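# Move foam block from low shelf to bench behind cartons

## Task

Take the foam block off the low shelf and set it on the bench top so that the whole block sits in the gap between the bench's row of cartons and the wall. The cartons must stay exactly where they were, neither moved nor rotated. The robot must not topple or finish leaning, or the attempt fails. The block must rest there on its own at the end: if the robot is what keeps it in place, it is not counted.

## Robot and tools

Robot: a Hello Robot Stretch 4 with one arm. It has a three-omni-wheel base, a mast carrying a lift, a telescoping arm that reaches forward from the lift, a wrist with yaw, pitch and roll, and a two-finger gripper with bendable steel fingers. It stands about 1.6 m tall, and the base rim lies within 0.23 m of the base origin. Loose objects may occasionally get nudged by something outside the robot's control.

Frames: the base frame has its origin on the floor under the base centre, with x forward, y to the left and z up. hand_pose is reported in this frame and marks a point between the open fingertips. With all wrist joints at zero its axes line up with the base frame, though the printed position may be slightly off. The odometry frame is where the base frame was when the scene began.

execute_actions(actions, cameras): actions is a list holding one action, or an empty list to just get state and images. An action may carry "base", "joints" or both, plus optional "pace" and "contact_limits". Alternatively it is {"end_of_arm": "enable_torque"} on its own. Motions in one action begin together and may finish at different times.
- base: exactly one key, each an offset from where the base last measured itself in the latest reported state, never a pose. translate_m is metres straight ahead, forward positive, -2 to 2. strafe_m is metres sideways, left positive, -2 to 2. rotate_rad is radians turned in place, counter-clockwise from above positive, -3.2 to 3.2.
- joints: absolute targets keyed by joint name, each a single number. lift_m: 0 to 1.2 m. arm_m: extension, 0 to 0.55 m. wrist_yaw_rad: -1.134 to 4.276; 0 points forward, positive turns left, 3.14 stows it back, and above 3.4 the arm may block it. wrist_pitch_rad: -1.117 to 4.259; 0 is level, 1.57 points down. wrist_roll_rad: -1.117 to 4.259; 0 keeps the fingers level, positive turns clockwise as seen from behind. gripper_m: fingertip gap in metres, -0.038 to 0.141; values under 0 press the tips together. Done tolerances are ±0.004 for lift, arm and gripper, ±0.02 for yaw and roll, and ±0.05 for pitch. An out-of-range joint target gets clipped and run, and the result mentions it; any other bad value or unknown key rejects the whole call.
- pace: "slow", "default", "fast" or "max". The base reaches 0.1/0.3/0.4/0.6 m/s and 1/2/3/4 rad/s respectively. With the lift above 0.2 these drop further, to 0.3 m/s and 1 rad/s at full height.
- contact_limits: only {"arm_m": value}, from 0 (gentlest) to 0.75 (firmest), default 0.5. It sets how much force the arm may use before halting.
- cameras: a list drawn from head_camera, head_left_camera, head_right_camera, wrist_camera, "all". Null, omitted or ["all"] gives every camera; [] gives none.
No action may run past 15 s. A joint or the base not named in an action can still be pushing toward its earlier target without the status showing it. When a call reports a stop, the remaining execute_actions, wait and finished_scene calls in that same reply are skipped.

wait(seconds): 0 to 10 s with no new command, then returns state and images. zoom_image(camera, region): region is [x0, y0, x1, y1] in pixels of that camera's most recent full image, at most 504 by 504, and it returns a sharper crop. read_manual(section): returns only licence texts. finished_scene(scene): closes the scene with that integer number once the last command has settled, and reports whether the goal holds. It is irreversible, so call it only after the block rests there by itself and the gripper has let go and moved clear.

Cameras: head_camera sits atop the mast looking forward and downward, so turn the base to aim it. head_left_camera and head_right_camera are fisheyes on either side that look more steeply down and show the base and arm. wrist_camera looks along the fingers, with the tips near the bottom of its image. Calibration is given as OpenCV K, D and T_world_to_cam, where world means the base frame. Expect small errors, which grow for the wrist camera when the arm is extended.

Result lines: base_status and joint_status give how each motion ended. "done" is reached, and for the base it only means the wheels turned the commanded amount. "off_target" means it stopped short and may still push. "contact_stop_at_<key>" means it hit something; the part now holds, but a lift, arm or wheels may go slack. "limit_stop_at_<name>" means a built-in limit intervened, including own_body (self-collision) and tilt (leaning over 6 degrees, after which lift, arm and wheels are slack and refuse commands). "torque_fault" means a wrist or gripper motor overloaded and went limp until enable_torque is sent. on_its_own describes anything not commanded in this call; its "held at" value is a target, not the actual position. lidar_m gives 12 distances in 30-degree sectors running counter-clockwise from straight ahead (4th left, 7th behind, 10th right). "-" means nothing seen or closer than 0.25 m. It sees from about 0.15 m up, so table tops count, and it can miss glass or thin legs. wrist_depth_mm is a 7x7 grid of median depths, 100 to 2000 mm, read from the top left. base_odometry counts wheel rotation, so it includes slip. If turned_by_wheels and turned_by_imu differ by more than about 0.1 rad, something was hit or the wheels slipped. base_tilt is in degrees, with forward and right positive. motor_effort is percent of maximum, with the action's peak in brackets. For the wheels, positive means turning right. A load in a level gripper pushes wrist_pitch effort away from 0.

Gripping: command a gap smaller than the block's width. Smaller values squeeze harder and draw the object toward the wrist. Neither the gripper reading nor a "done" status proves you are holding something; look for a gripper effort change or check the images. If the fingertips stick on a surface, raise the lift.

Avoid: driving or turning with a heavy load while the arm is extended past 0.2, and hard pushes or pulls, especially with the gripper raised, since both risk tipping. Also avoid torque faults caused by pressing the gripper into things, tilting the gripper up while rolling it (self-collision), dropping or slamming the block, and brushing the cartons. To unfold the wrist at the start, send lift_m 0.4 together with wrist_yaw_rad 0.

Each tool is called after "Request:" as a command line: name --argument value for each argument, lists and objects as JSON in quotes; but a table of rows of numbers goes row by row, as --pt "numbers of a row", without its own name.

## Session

Request:
execute_actions --actions '[]'

Scene clock: 0.00 s.
base_odometry: x=+0.000 y=+0.000 heading=+0.000 (m, m, rad; odometry frame)
turned_by_wheels: +0.000 (rad since the last result)
turned_by_imu: +0.000 (rad since the last result)
base_tilt: forward=-0.2 right=+0.3 (deg)
lidar_m: 1.78 1.65 1.67 1.30 1.36 1.96 2.24 1.17 0.91 0.87 0.94 1.86
base_status: not commanded
joint_positions: lift_m=+0.136 arm_m=+0.000 wrist_yaw_rad=+3.178 wrist_pitch_rad=+0.007 wrist_roll_rad=+0.006 gripper_m=+0.057
joint_status: not commanded
motor_effort: lift_m=+21 arm_m=+0 wrist_yaw_rad=+1 wrist_pitch_rad=-9 wrist_roll_rad=+0 gripper_m=-1 wheel_0=+0 wheel_1=+1 wheel_2=+0 (%)
hand_pose: x=-0.1202 y=+0.0770 z=+0.3116 quat_wxyz=(-0.018, -0.004, +0.003, +1.000) (m; base frame)
wrist_depth_mm: - 138 247 - - - - / - 110 138 - - - - / - 113 138 - - - 1863 / - 134 168 - - - 1921 / 209 - - - - - 1808 / 1098 1308 196 1366 215 1430 1366 / 750 798 820 169 831 878 891
pictures: head_camera, head_left_camera, head_right_camera, wrist_camera
camera_calibration (this result's frames):
wrist_camera: T_world_to_cam=[[-0.00806648, 0.999908, 0.0109197, -0.0891317], [-0.0342233, 0.0106376, -0.999358, 0.369659], [-0.999382, -0.00843501, 0.0341343, 0.0949692], [0, 0, 0, 1]] pos_world=[0.106842, 0.0859922, 0.367153]
Images, in order (width x height): head_camera 420x560, head_left_camera 420x672, head_right_camera 420x672, wrist_camera 616x392.

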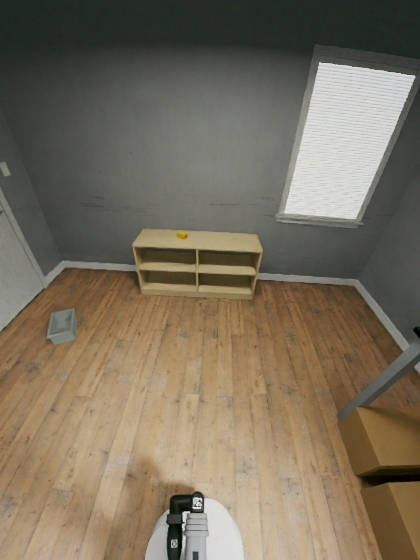

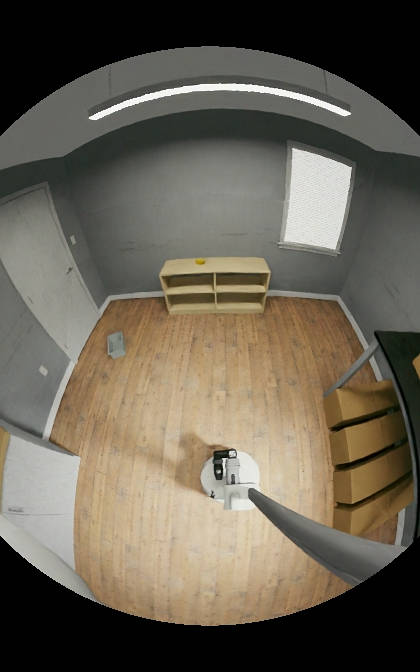

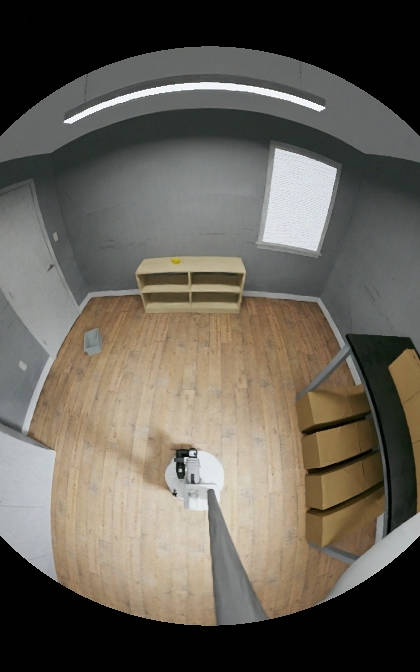

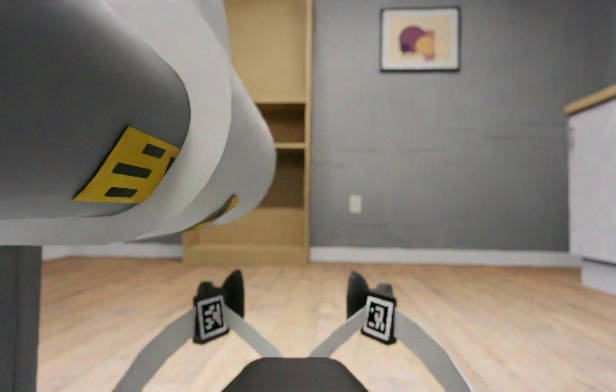

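Request:
execute_actions --actions '[{"base":{"rotate_rad":0.143},"joints":{"lift_m":0.2},"pace":"fast"}]' --cameras '[]'

Request:
execute_actions --actions '[{"base":{"translate_m":1.4},"joints":{"lift_m":0.9,"wrist_yaw_rad":0,"gripper_m":0.11},"pace":"max"}]'

Scene clock: 1.87 s.
base_odometry: x=+0.000 y=+0.000 heading=+0.143 (m, m, rad; odometry frame)
turned_by_wheels: +0.143 (rad since the last result)
turned_by_imu: +0.146 (rad since the last result)
base_tilt: forward=-0.2 right=+0.3 (deg)
lidar_m: 1.78 1.60 1.92 1.30 1.43 2.55 2.26 1.09 0.88 0.87 1.00 1.80
base_status: done
joint_positions: lift_m=+0.200 arm_m=+0.000 wrist_yaw_rad=+3.178 wrist_pitch_rad=+0.007 wrist_roll_rad=+0.006 gripper_m=+0.057
joint_status: all done
motor_effort: lift_m=+23(25) arm_m=+0(0) wrist_yaw_rad=+2(2) wrist_pitch_rad=-8(9) wrist_roll_rad=+1(0) gripper_m=-2(2) wheel_0=-2(13) wheel_1=-1(8) wheel_2=-1(10) (%)
hand_pose: x=-0.1202 y=+0.0770 z=+0.3759 quat_wxyz=(-0.018, -0.004, +0.003, +1.000) (m; base frame)
wrist_depth_mm: - 138 247 - - - - / - 110 138 - - - - / - 113 137 - - - - / - 134 167 - - - - / 210 - - - - - - / 1308 1576 198 1576 214 1618 1661 / 891 946 960 170 976 1042 1060
pictures: none
No camera images: the call's "cameras" was empty. Leave "cameras" out to get every camera's image.

Scene clock: 5.70 s.
base_odometry: x=+1.386 y=+0.200 heading=+0.143 (m, m, rad; odometry frame)
turned_by_wheels: +0.000 (rad since the last result)
turned_by_imu: -0.002 (rad since the last result)
base_tilt: forward=-0.1 right=+0.4 (deg)
lidar_m: 0.41 0.47 1.45 0.93 1.82 1.89 3.93 1.40 1.37 1.82 0.49 0.40
base_status: done
joint_positions: lift_m=+0.900 arm_m=+0.000 wrist_yaw_rad=+0.000 wrist_pitch_rad=+0.007 wrist_roll_rad=+0.006 gripper_m=+0.110
joint_status: all done
motor_effort: lift_m=+22(26) arm_m=-1(1) wrist_yaw_rad=+1(4) wrist_pitch_rad=-9(10) wrist_roll_rad=+0(1) gripper_m=+0(2) wheel_0=+1(4) wheel_1=+0(12) wheel_2=+1(16) (%)
hand_pose: x=+0.4597 y=-0.0874 z=+1.0760 quat_wxyz=(+1.000, +0.003, +0.004, +0.000) (m; base frame)
wrist_depth_mm: 683 647 627 597 580 559 535 / 683 647 621 603 580 554 530 / 683 647 615 591 569 549 535 / 668 647 615 591 569 549 530 / 676 640 609 591 564 544 530 / 661 647 597 591 204 544 530 / 661 627 609 145 559 539 525
pictures: head_camera, head_left_camera, head_right_camera, wrist_camera
camera_calibration (this result's frames):
wrist_camera: T_world_to_cam=[[-0.0277093, -0.999556, 0.0109171, -0.0941126], [0.0339216, -0.0118553, -0.999354, 1.12188], [0.99904, -0.027321, 0.034235, -0.273389], [0, 0, 0, 1]] pos_world=[0.232463, -0.0882399, 1.13154]
Images, in order (width x height): head_camera 420x560, head_left_camera 420x672, head_right_camera 420x672, wrist_camera 616x392.

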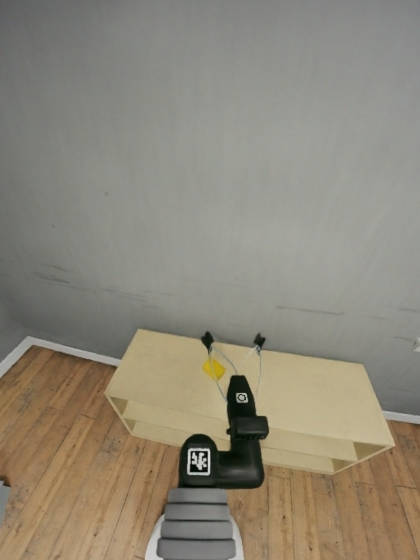

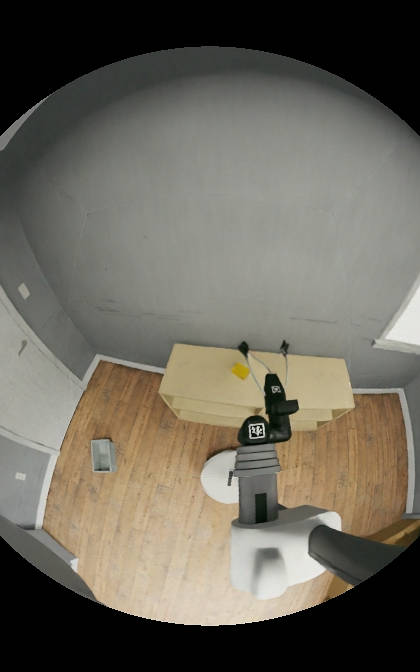

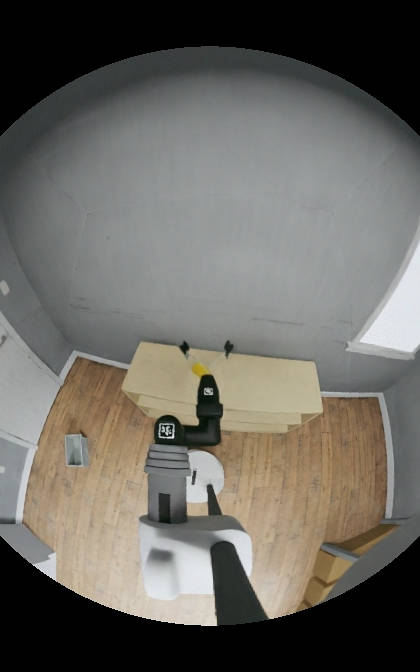

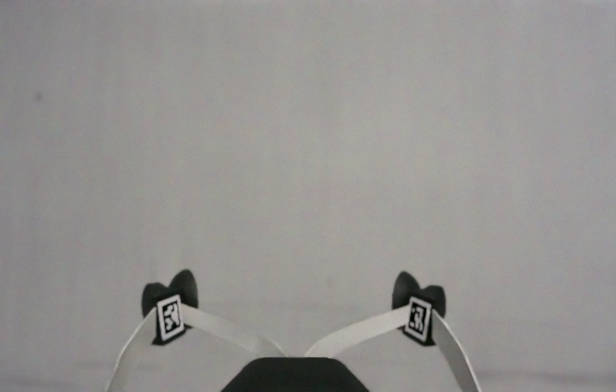

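Request:
zoom_image --camera "head_left_camera" --region '[210, 335, 300, 405]'

Request:
zoom_image --camera "head_camera" --region '[180, 325, 280, 405]'

Region (210, 335, 300, 405) of head_left_camera's 420x672 image, scaled by 5.600, with more detail than that image has.

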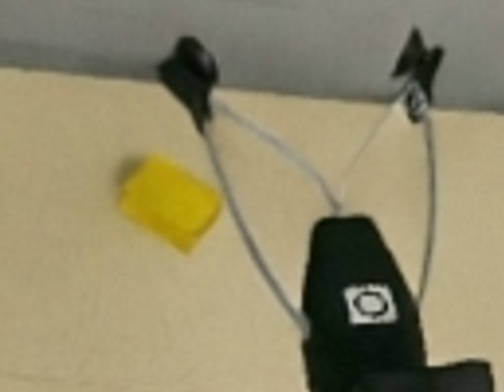

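Region (180, 325, 280, 405) of head_camera's 420x560 image, scaled by 5.040, with more detail than that image has; it fills the top 403 rows of this view, and the rest is white.

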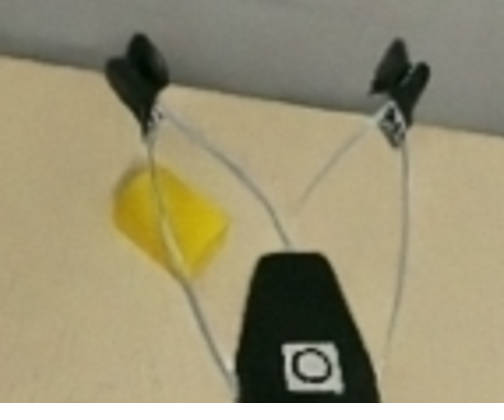

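Request:
execute_actions --actions '[{"base":{"strafe_m":0.028},"joints":{"lift_m":0.83,"wrist_pitch_rad":1.57,"wrist_roll_rad":-0.9,"arm_m":0.44},"pace":"fast"}]' --cameras '["wrist_camera"]'

Scene clock: 8.90 s.
base_odometry: x=+1.382 y=+0.227 heading=+0.143 (m, m, rad; odometry frame)
turned_by_wheels: +0.000 (rad since the last result)
turned_by_imu: -0.001 (rad since the last result)
base_tilt: forward=-0.1 right=+0.3 (deg)
lidar_m: 0.41 0.46 1.50 0.91 1.80 1.82 3.93 1.46 1.35 1.84 0.52 0.42
base_status: done
joint_positions: lift_m=+0.830 arm_m=+0.439 wrist_yaw_rad=+0.000 wrist_pitch_rad=+1.570 wrist_roll_rad=-0.900 gripper_m=+0.110
joint_status: all done
motor_effort: lift_m=+18(21) arm_m=+5(4) wrist_yaw_rad=+1(1) wrist_pitch_rad=-1(1) wrist_roll_rad=+0(6) gripper_m=+2(1) wheel_0=-1(12) wheel_1=-1(11) wheel_2=+0(4) (%)
hand_pose: x=+0.6103 y=-0.0874 z=+0.7200 quat_wxyz=(+0.637, -0.308, +0.636, +0.307) (m; base frame)
wrist_depth_mm: 332 336 338 340 375 297 237 / 329 334 336 338 340 329 254 / 330 332 332 336 340 362 277 / 327 330 332 336 338 364 304 / 327 329 330 289 334 340 338 / 707 327 286 289 204 336 368 / 699 324 327 145 332 336 375
pictures: wrist_camera
camera_calibration (this result's frames):
wrist_camera: T_world_to_cam=[[0.793067, -0.608449, 0.0288808, -0.565798], [-0.607216, -0.79344, -0.0417253, 0.394428], [0.048303, 0.0155541, -0.998712, 0.91602], [0, 0, 0, 1]] pos_world=[0.643972, -0.0455521, 0.947638]
Images, in order (width x height): wrist_camera 616x392.

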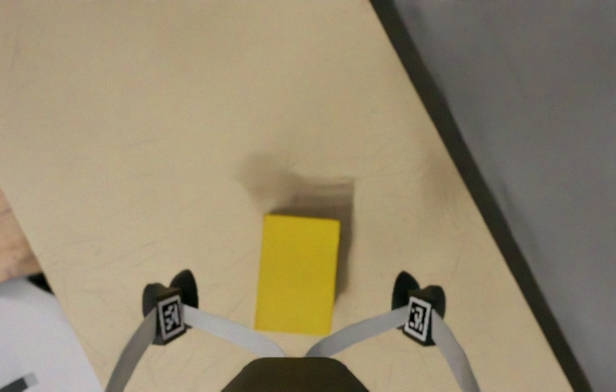

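Request:
execute_actions --actions '[{"joints":{"lift_m":0.753,"wrist_roll_rad":-0.82,"gripper_m":0.09}}]' --cameras '["wrist_camera"]'

Request:
execute_actions --actions '[{"joints":{"gripper_m":0.025}}]' --cameras '["wrist_camera","head_right_camera"]'

Scene clock: 10.83 s.
base_odometry: x=+1.382 y=+0.227 heading=+0.143 (m, m, rad; odometry frame)
turned_by_wheels: +0.000 (rad since the last result)
turned_by_imu: +0.000 (rad since the last result)
base_tilt: forward=-0.2 right=+0.4 (deg)
lidar_m: 0.40 0.45 1.46 0.90 1.80 1.82 3.94 1.44 1.36 1.84 0.53 0.41
base_status: not commanded
joint_positions: lift_m=+0.753 arm_m=+0.439 wrist_yaw_rad=+0.000 wrist_pitch_rad=+1.570 wrist_roll_rad=-0.820 gripper_m=+0.090
joint_status: all done
motor_effort: lift_m=+18(18) arm_m=+5(5) wrist_yaw_rad=+1(1) wrist_pitch_rad=+0(1) wrist_roll_rad=+2(2) gripper_m=+0(0) wheel_0=-1(1) wheel_1=-1(1) wheel_2=+0(0) (%)
hand_pose: x=+0.6103 y=-0.0874 z=+0.6430 quat_wxyz=(+0.649, -0.282, +0.648, +0.282) (m; base frame)
wrist_depth_mm: 256 257 260 262 263 285 230 / 255 258 259 262 263 306 249 / 254 256 258 259 262 264 276 / 252 254 255 258 260 263 307 / 252 253 255 213 259 262 262 / 251 252 211 211 214 259 260 / 250 250 251 152 256 259 259
pictures: wrist_camera
camera_calibration (this result's frames):
wrist_camera: T_world_to_cam=[[0.742259, -0.669493, 0.0288227, -0.537863], [-0.668291, -0.742725, -0.0417888, 0.432965], [0.0493847, 0.0117561, -0.998711, 0.838161], [0, 0, 0, 1]] pos_world=[0.647188, -0.0483756, 0.870676]
Images, in order (width x height): wrist_camera 616x392.

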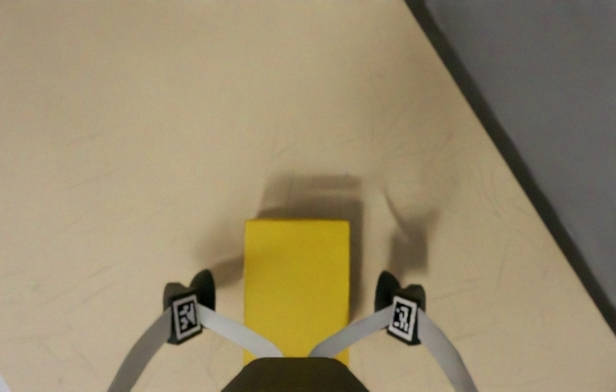

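Scene clock: 12.30 s.
base_odometry: x=+1.382 y=+0.227 heading=+0.143 (m, m, rad; odometry frame)
turned_by_wheels: +0.000 (rad since the last result)
turned_by_imu: +0.000 (rad since the last result)
base_tilt: forward=-0.2 right=+0.3 (deg)
lidar_m: 0.39 0.46 1.48 0.89 1.78 1.80 3.92 1.43 1.36 1.86 0.50 0.41
base_status: not commanded
joint_positions: lift_m=+0.753 arm_m=+0.439 wrist_yaw_rad=+0.000 wrist_pitch_rad=+1.570 wrist_roll_rad=-0.820 gripper_m=+0.025
joint_status: all done
motor_effort: lift_m=+17(17) arm_m=+5(5) wrist_yaw_rad=+1(1) wrist_pitch_rad=-1(1) wrist_roll_rad=+1(1) gripper_m=-17(17) wheel_0=+0(0) wheel_1=-1(1) wheel_2=+0(0) (%)
hand_pose: x=+0.6103 y=-0.0874 z=+0.6430 quat_wxyz=(+0.649, -0.282, +0.648, +0.282) (m; base frame)
wrist_depth_mm: 256 258 260 262 265 287 231 / 255 257 259 262 263 304 249 / 255 256 258 259 262 264 274 / 253 255 256 257 259 262 309 / 251 253 255 203 259 260 263 / 249 253 200 202 196 259 260 / 249 250 252 200 256 257 259
pictures: head_right_camera, wrist_camera
camera_calibration (this result's frames):
wrist_camera: T_world_to_cam=[[0.742258, -0.669494, 0.0288226, -0.537863], [-0.668292, -0.742724, -0.0417887, 0.432966], [0.0493845, 0.0117561, -0.998711, 0.838161], [0, 0, 0, 1]] pos_world=[0.647188, -0.0483756, 0.870676]
Images, in order (width x height): head_right_camera 420x672, wrist_camera 616x392.

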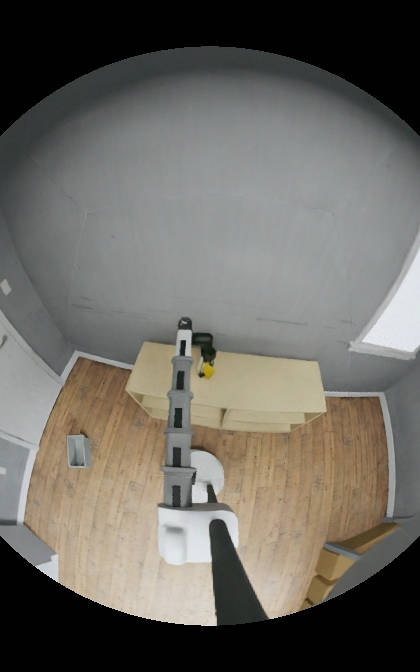

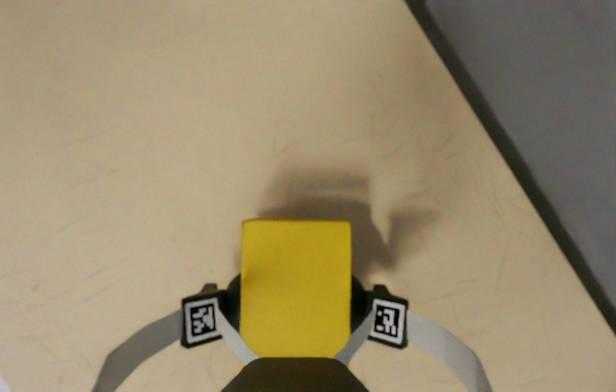

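Request:
execute_actions --actions '[{"base":{"rotate_rad":2.93},"joints":{"lift_m":0.80,"arm_m":0.02,"wrist_roll_rad":0}}]'

Scene clock: 16.53 s.
base_odometry: x=+1.382 y=+0.227 heading=+3.072 (m, m, rad; odometry frame)
turned_by_wheels: +2.929 (rad since the last result)
turned_by_imu: +3.002 (rad since the last result)
base_tilt: forward=-0.2 right=+0.4 (deg)
lidar_m: 3.64 1.68 1.38 2.08 0.61 0.40 0.41 0.43 0.60 0.91 0.92 1.79
base_status: done
joint_positions: lift_m=+0.800 arm_m=+0.021 wrist_yaw_rad=+0.000 wrist_pitch_rad=+1.570 wrist_roll_rad=+0.000 gripper_m=+0.025
joint_status: all done
motor_effort: lift_m=+23(24) arm_m=-5(7) wrist_yaw_rad=+1(0) wrist_pitch_rad=-2(1) wrist_roll_rad=+1(6) gripper_m=-16(16) wheel_0=-4(9) wheel_1=-2(8) wheel_2=-1(8) (%)
hand_pose: x=+0.1921 y=-0.0874 z=+0.6895 quat_wxyz=(+0.707, +0.000, +0.707, +0.000) (m; base frame)
wrist_depth_mm: 904 917 904 917 931 931 946 / 891 904 917 917 917 931 917 / 891 904 904 917 917 931 931 / 891 891 891 904 917 917 931 / 878 904 699 202 904 917 931 / 891 878 200 202 195 917 917 / 878 676 683 200 904 904 917
pictures: head_camera, head_left_camera, head_right_camera, wrist_camera
camera_calibration (this result's frames):
wrist_camera: T_world_to_cam=[[0.0164744, -0.999471, 0.0280333, -0.117657], [-0.99897, -0.017639, -0.0418174, 0.282305], [0.0422898, -0.0273155, -0.998732, 0.903222], [0, 0, 0, 1]] pos_world=[0.245755, -0.0879429, 0.91718]
Images, in order (width x height): head_camera 420x560, head_left_camera 420x672, head_right_camera 420x672, wrist_camera 616x392.

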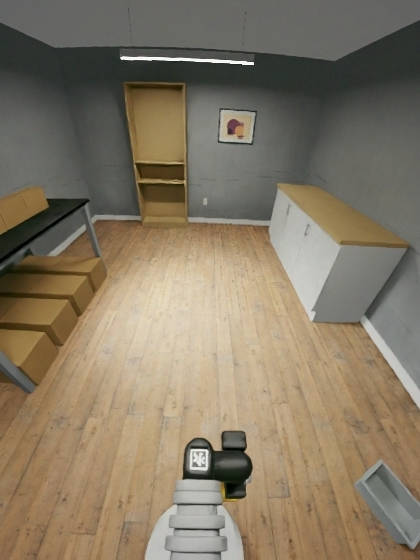

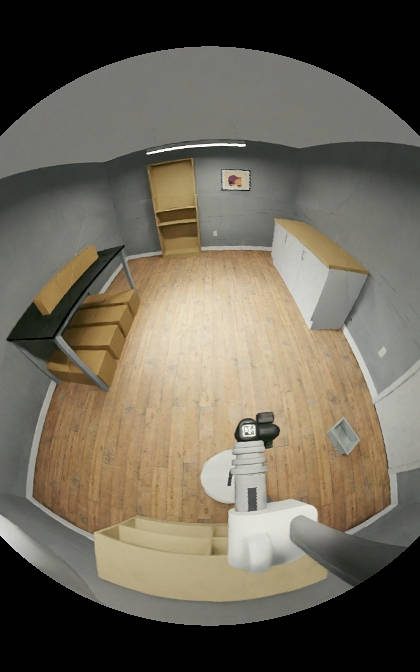

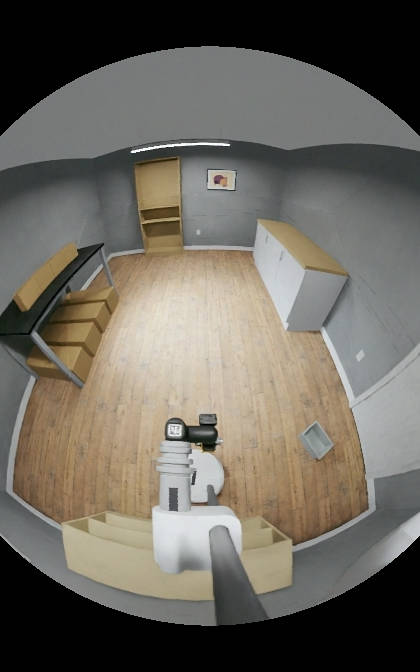

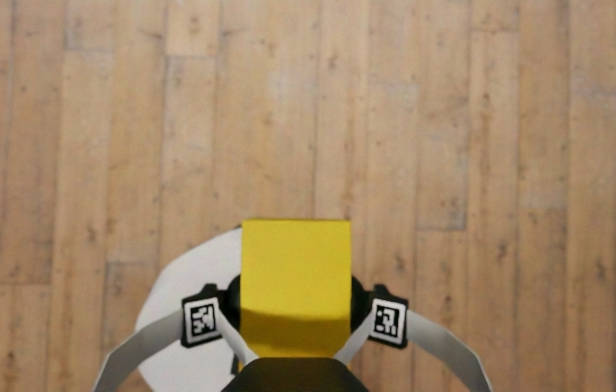

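Request:
execute_actions --actions '[{"base":{"strafe_m":1.74},"joints":{"lift_m":1.15,"arm_m":0.2},"pace":"max"}]'

Scene clock: 22.20 s.
base_odometry: x=+1.261 y=-1.508 heading=+3.072 (m, m, rad; odometry frame)
turned_by_wheels: +0.000 (rad since the last result)
turned_by_imu: -0.002 (rad since the last result)
base_tilt: forward=-0.1 right=+0.3 (deg)
lidar_m: 0.66 0.50 0.36 0.33 0.35 0.49 0.77 0.83 1.09 1.66 3.12 0.68
base_status: done
joint_positions: lift_m=+1.150 arm_m=+0.199 wrist_yaw_rad=+0.000 wrist_pitch_rad=+1.570 wrist_roll_rad=+0.000 gripper_m=+0.025
joint_status: all done
motor_effort: lift_m=+22(27) arm_m=+5(7) wrist_yaw_rad=+2(1) wrist_pitch_rad=-2(2) wrist_roll_rad=+1(1) gripper_m=-18(16) wheel_0=+0(11) wheel_1=+1(13) wheel_2=+0(0) (%)
hand_pose: x=+0.3702 y=-0.0874 z=+1.0396 quat_wxyz=(+0.707, +0.000, +0.707, +0.000) (m; base frame)
wrist_depth_mm: 597 976 1008 1008 991 1008 603 / 668 931 1025 991 1008 960 1281 / 661 1008 1229 1255 1255 1281 1281 / 668 1025 1229 1205 1255 1281 1281 / 683 1025 1229 202 1229 1255 1281 / 676 960 200 202 196 1255 1255 / 683 854 1008 201 1229 1255 1229
pictures: head_camera, head_left_camera, head_right_camera, wrist_camera
camera_calibration (this result's frames):
wrist_camera: T_world_to_cam=[[0.0164472, -0.999472, 0.0280326, -0.130394], [-0.998972, -0.0176107, -0.0417752, 0.474869], [0.0422468, -0.0273167, -0.998734, 1.24533], [0, 0, 0, 1]] pos_world=[0.423915, -0.0879444, 1.26724]
Images, in order (width x height): head_camera 420x560, head_left_camera 420x672, head_right_camera 420x672, wrist_camera 616x392.

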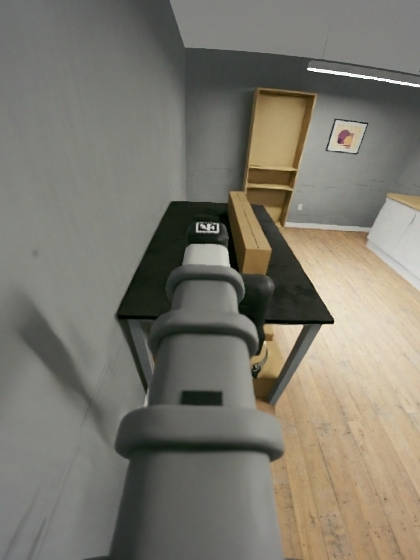

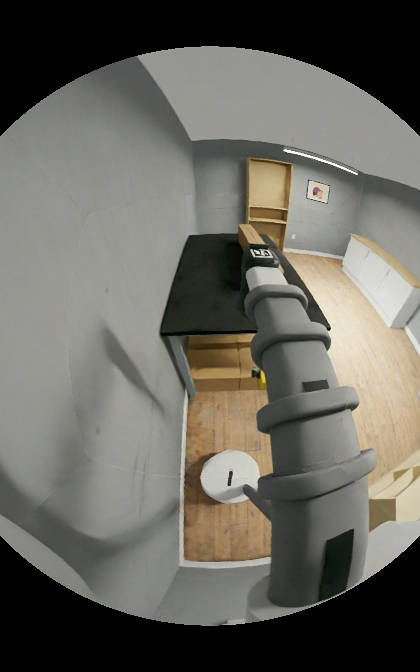

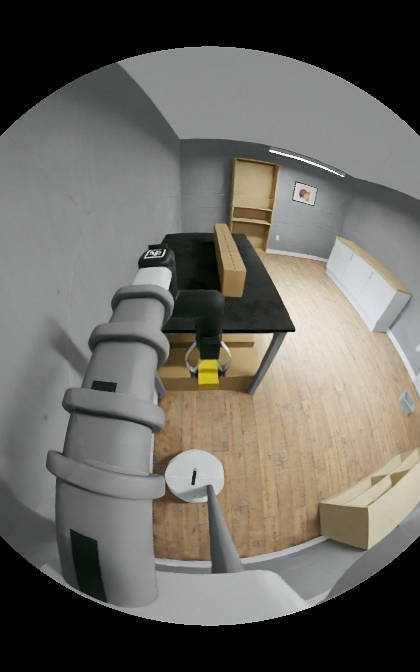

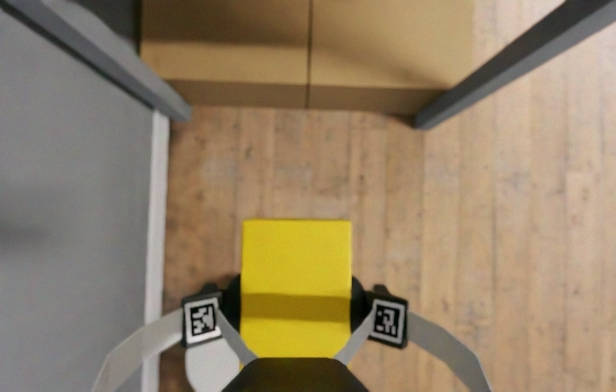

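Request:
execute_actions --actions '[{"base":{"translate_m":0.35},"joints":{"arm_m":0.54,"wrist_yaw_rad":1.57},"pace":"fast"}]' --cameras '["head_right_camera","wrist_camera","head_camera"]'

Scene clock: 25.53 s.
base_odometry: x=+0.912 y=-1.484 heading=+3.072 (m, m, rad; odometry frame)
turned_by_wheels: +0.000 (rad since the last result)
turned_by_imu: -0.001 (rad since the last result)
base_tilt: forward=-0.2 right=+0.3 (deg)
lidar_m: 0.29 0.33 0.37 0.34 0.36 0.50 1.13 1.19 1.27 2.66 0.45 0.32
base_status: done
joint_positions: lift_m=+1.150 arm_m=+0.539 wrist_yaw_rad=+1.570 wrist_pitch_rad=+1.570 wrist_roll_rad=+0.000 gripper_m=+0.025
joint_status: all done
motor_effort: lift_m=+23(22) arm_m=+5(7) wrist_yaw_rad=+3(7) wrist_pitch_rad=-2(4) wrist_roll_rad=+1(1) gripper_m=-16(17) wheel_0=+3(10) wheel_1=+2(9) wheel_2=-2(9) (%)
hand_pose: x=+0.7974 y=+0.0001 z=+1.0396 quat_wxyz=(+0.500, -0.500, +0.500, +0.500) (m; base frame)
wrist_depth_mm: 349 351 353 355 357 362 362 / 347 349 349 351 355 357 359 / 343 347 349 353 353 355 359 / 345 345 349 349 351 353 355 / 342 343 345 203 347 355 355 / 338 340 200 202 195 347 351 / 340 338 340 201 345 345 349
pictures: head_camera, head_right_camera, wrist_camera
camera_calibration (this result's frames):
wrist_camera: T_world_to_cam=[[0.99949, 0.0152932, 0.0280335, -0.833943], [0.0164589, -0.998989, -0.0418329, 0.0936483], [0.0273654, 0.042273, -0.998731, 1.24152], [0, 0, 0, 1]] pos_world=[0.798001, 0.0538244, 1.26724]
Images, in order (width x height): head_camera 420x560, head_right_camera 420x672, wrist_camera 616x392.

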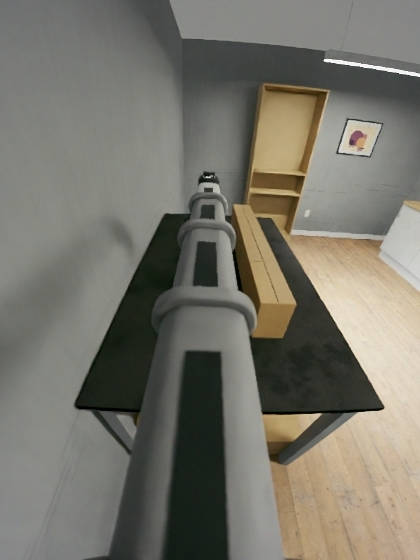

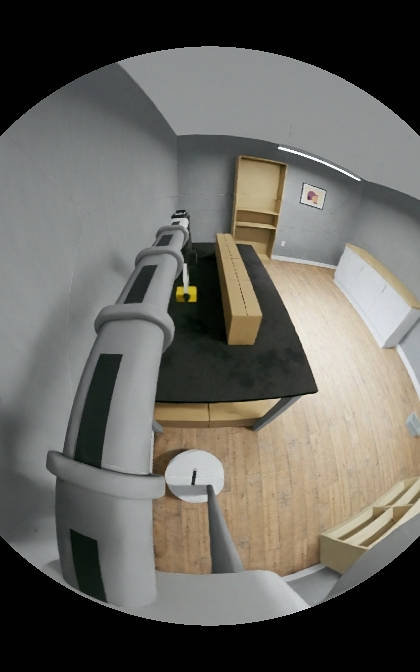

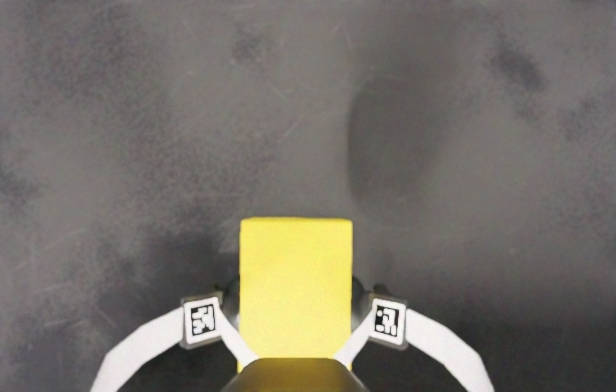

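Request:
execute_actions --actions '[{"joints":{"lift_m":1.059}}]' --cameras '[]'

Request:
execute_actions --actions '[{"joints":{"gripper_m":0.085}}]' --cameras '[]'

Request:
execute_actions --actions '[{"joints":{"lift_m":1.13},"pace":"fast"}]' --cameras '["head_right_camera","wrist_camera"]'

Scene clock: 27.33 s.
base_odometry: x=+0.912 y=-1.484 heading=+3.072 (m, m, rad; odometry frame)
turned_by_wheels: +0.000 (rad since the last result)
turned_by_imu: +0.000 (rad since the last result)
base_tilt: forward=-0.1 right=+0.2 (deg)
lidar_m: 0.29 0.33 0.36 0.34 0.35 0.52 1.15 1.18 1.29 2.66 0.47 0.30
base_status: not commanded
joint_positions: lift_m=+1.059 arm_m=+0.539 wrist_yaw_rad=+1.570 wrist_pitch_rad=+1.570 wrist_roll_rad=+0.000 gripper_m=+0.025
joint_status: all done
motor_effort: lift_m=+18(22) arm_m=+5(5) wrist_yaw_rad=+2(2) wrist_pitch_rad=-2(2) wrist_roll_rad=+1(0) gripper_m=-17(15) wheel_0=+3(3) wheel_1=+2(2) wheel_2=-2(2) (%)
hand_pose: x=+0.7974 y=+0.0001 z=+0.9490 quat_wxyz=(+0.500, -0.500, +0.500, +0.500) (m; base frame)
wrist_depth_mm: 259 259 263 264 265 267 267 / 258 259 262 262 263 266 267 / 256 257 258 260 263 264 266 / 255 257 258 259 262 262 264 / 253 254 255 203 258 262 263 / 252 254 201 202 195 259 262 / 251 251 253 201 256 259 259
pictures: none
No camera images: the call's "cameras" was empty. Leave "cameras" out to get every camera's image.

Scene clock: 28.73 s.
base_odometry: x=+0.912 y=-1.484 heading=+3.072 (m, m, rad; odometry frame)
turned_by_wheels: +0.000 (rad since the last result)
turned_by_imu: +0.000 (rad since the last result)
base_tilt: forward=-0.1 right=+0.3 (deg)
lidar_m: 0.29 0.33 0.35 0.34 0.35 0.52 1.13 1.17 1.26 2.65 0.46 0.32
base_status: not commanded
joint_positions: lift_m=+1.059 arm_m=+0.539 wrist_yaw_rad=+1.570 wrist_pitch_rad=+1.570 wrist_roll_rad=+0.000 gripper_m=+0.085
joint_status: all done
motor_effort: lift_m=+17(17) arm_m=+6(5) wrist_yaw_rad=+2(2) wrist_pitch_rad=-1(2) wrist_roll_rad=+0(1) gripper_m=-1(17) wheel_0=+3(3) wheel_1=+2(2) wheel_2=-2(2) (%)
hand_pose: x=+0.7974 y=+0.0001 z=+0.9490 quat_wxyz=(+0.500, -0.500, +0.500, +0.500) (m; base frame)
wrist_depth_mm: 260 262 263 264 266 267 270 / 258 259 262 262 264 266 267 / 256 258 259 262 264 264 265 / 255 257 257 259 262 263 265 / 253 256 256 213 259 260 263 / 252 254 211 213 214 260 262 / 251 253 253 162 257 258 259
pictures: none
No camera images: the call's "cameras" was empty. Leave "cameras" out to get every camera's image.

Scene clock: 29.77 s.
base_odometry: x=+0.912 y=-1.484 heading=+3.072 (m, m, rad; odometry frame)
turned_by_wheels: +0.000 (rad since the last result)
turned_by_imu: +0.000 (rad since the last result)
base_tilt: forward=-0.1 right=+0.2 (deg)
lidar_m: 0.30 0.34 0.34 0.33 0.37 0.50 1.14 1.19 1.28 2.63 0.45 0.32
base_status: not commanded
joint_positions: lift_m=+1.130 arm_m=+0.539 wrist_yaw_rad=+1.570 wrist_pitch_rad=+1.570 wrist_roll_rad=+0.000 gripper_m=+0.085
joint_status: all done
motor_effort: lift_m=+23(25) arm_m=+5(5) wrist_yaw_rad=+2(2) wrist_pitch_rad=-2(3) wrist_roll_rad=+1(0) gripper_m=-1(0) wheel_0=+3(3) wheel_1=+2(2) wheel_2=-2(2) (%)
hand_pose: x=+0.7974 y=+0.0001 z=+1.0195 quat_wxyz=(+0.500, -0.500, +0.500, +0.500) (m; base frame)
wrist_depth_mm: 329 330 332 336 338 338 340 / 327 329 330 332 336 338 342 / 327 327 329 330 332 334 338 / 322 325 329 329 330 334 334 / 322 322 324 282 329 330 334 / 322 322 214 282 214 329 334 / 319 319 322 162 325 327 330
pictures: head_right_camera, wrist_camera
camera_calibration (this result's frames):
wrist_camera: T_world_to_cam=[[0.99949, 0.0152931, 0.0280335, -0.833388], [0.0164587, -0.998989, -0.0418328, 0.0928094], [0.0273654, 0.0422729, -0.998731, 1.2215], [0, 0, 0, 1]] pos_world=[0.798009, 0.0538244, 1.2472]
Images, in order (width x height): head_right_camera 420x672, wrist_camera 616x392.

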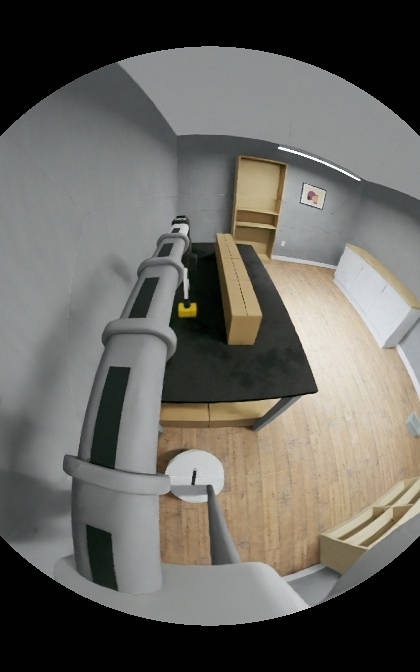

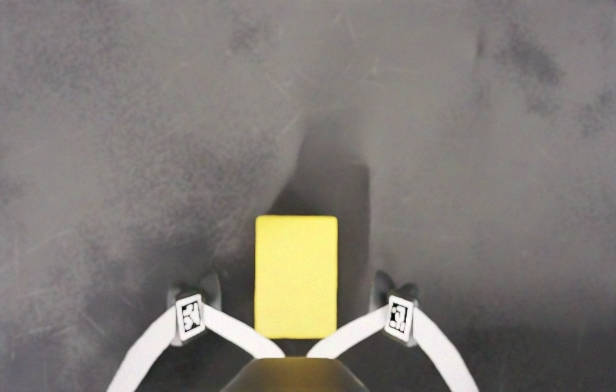

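Request:
finished_scene --scene 2

The scene is finished: the task was done.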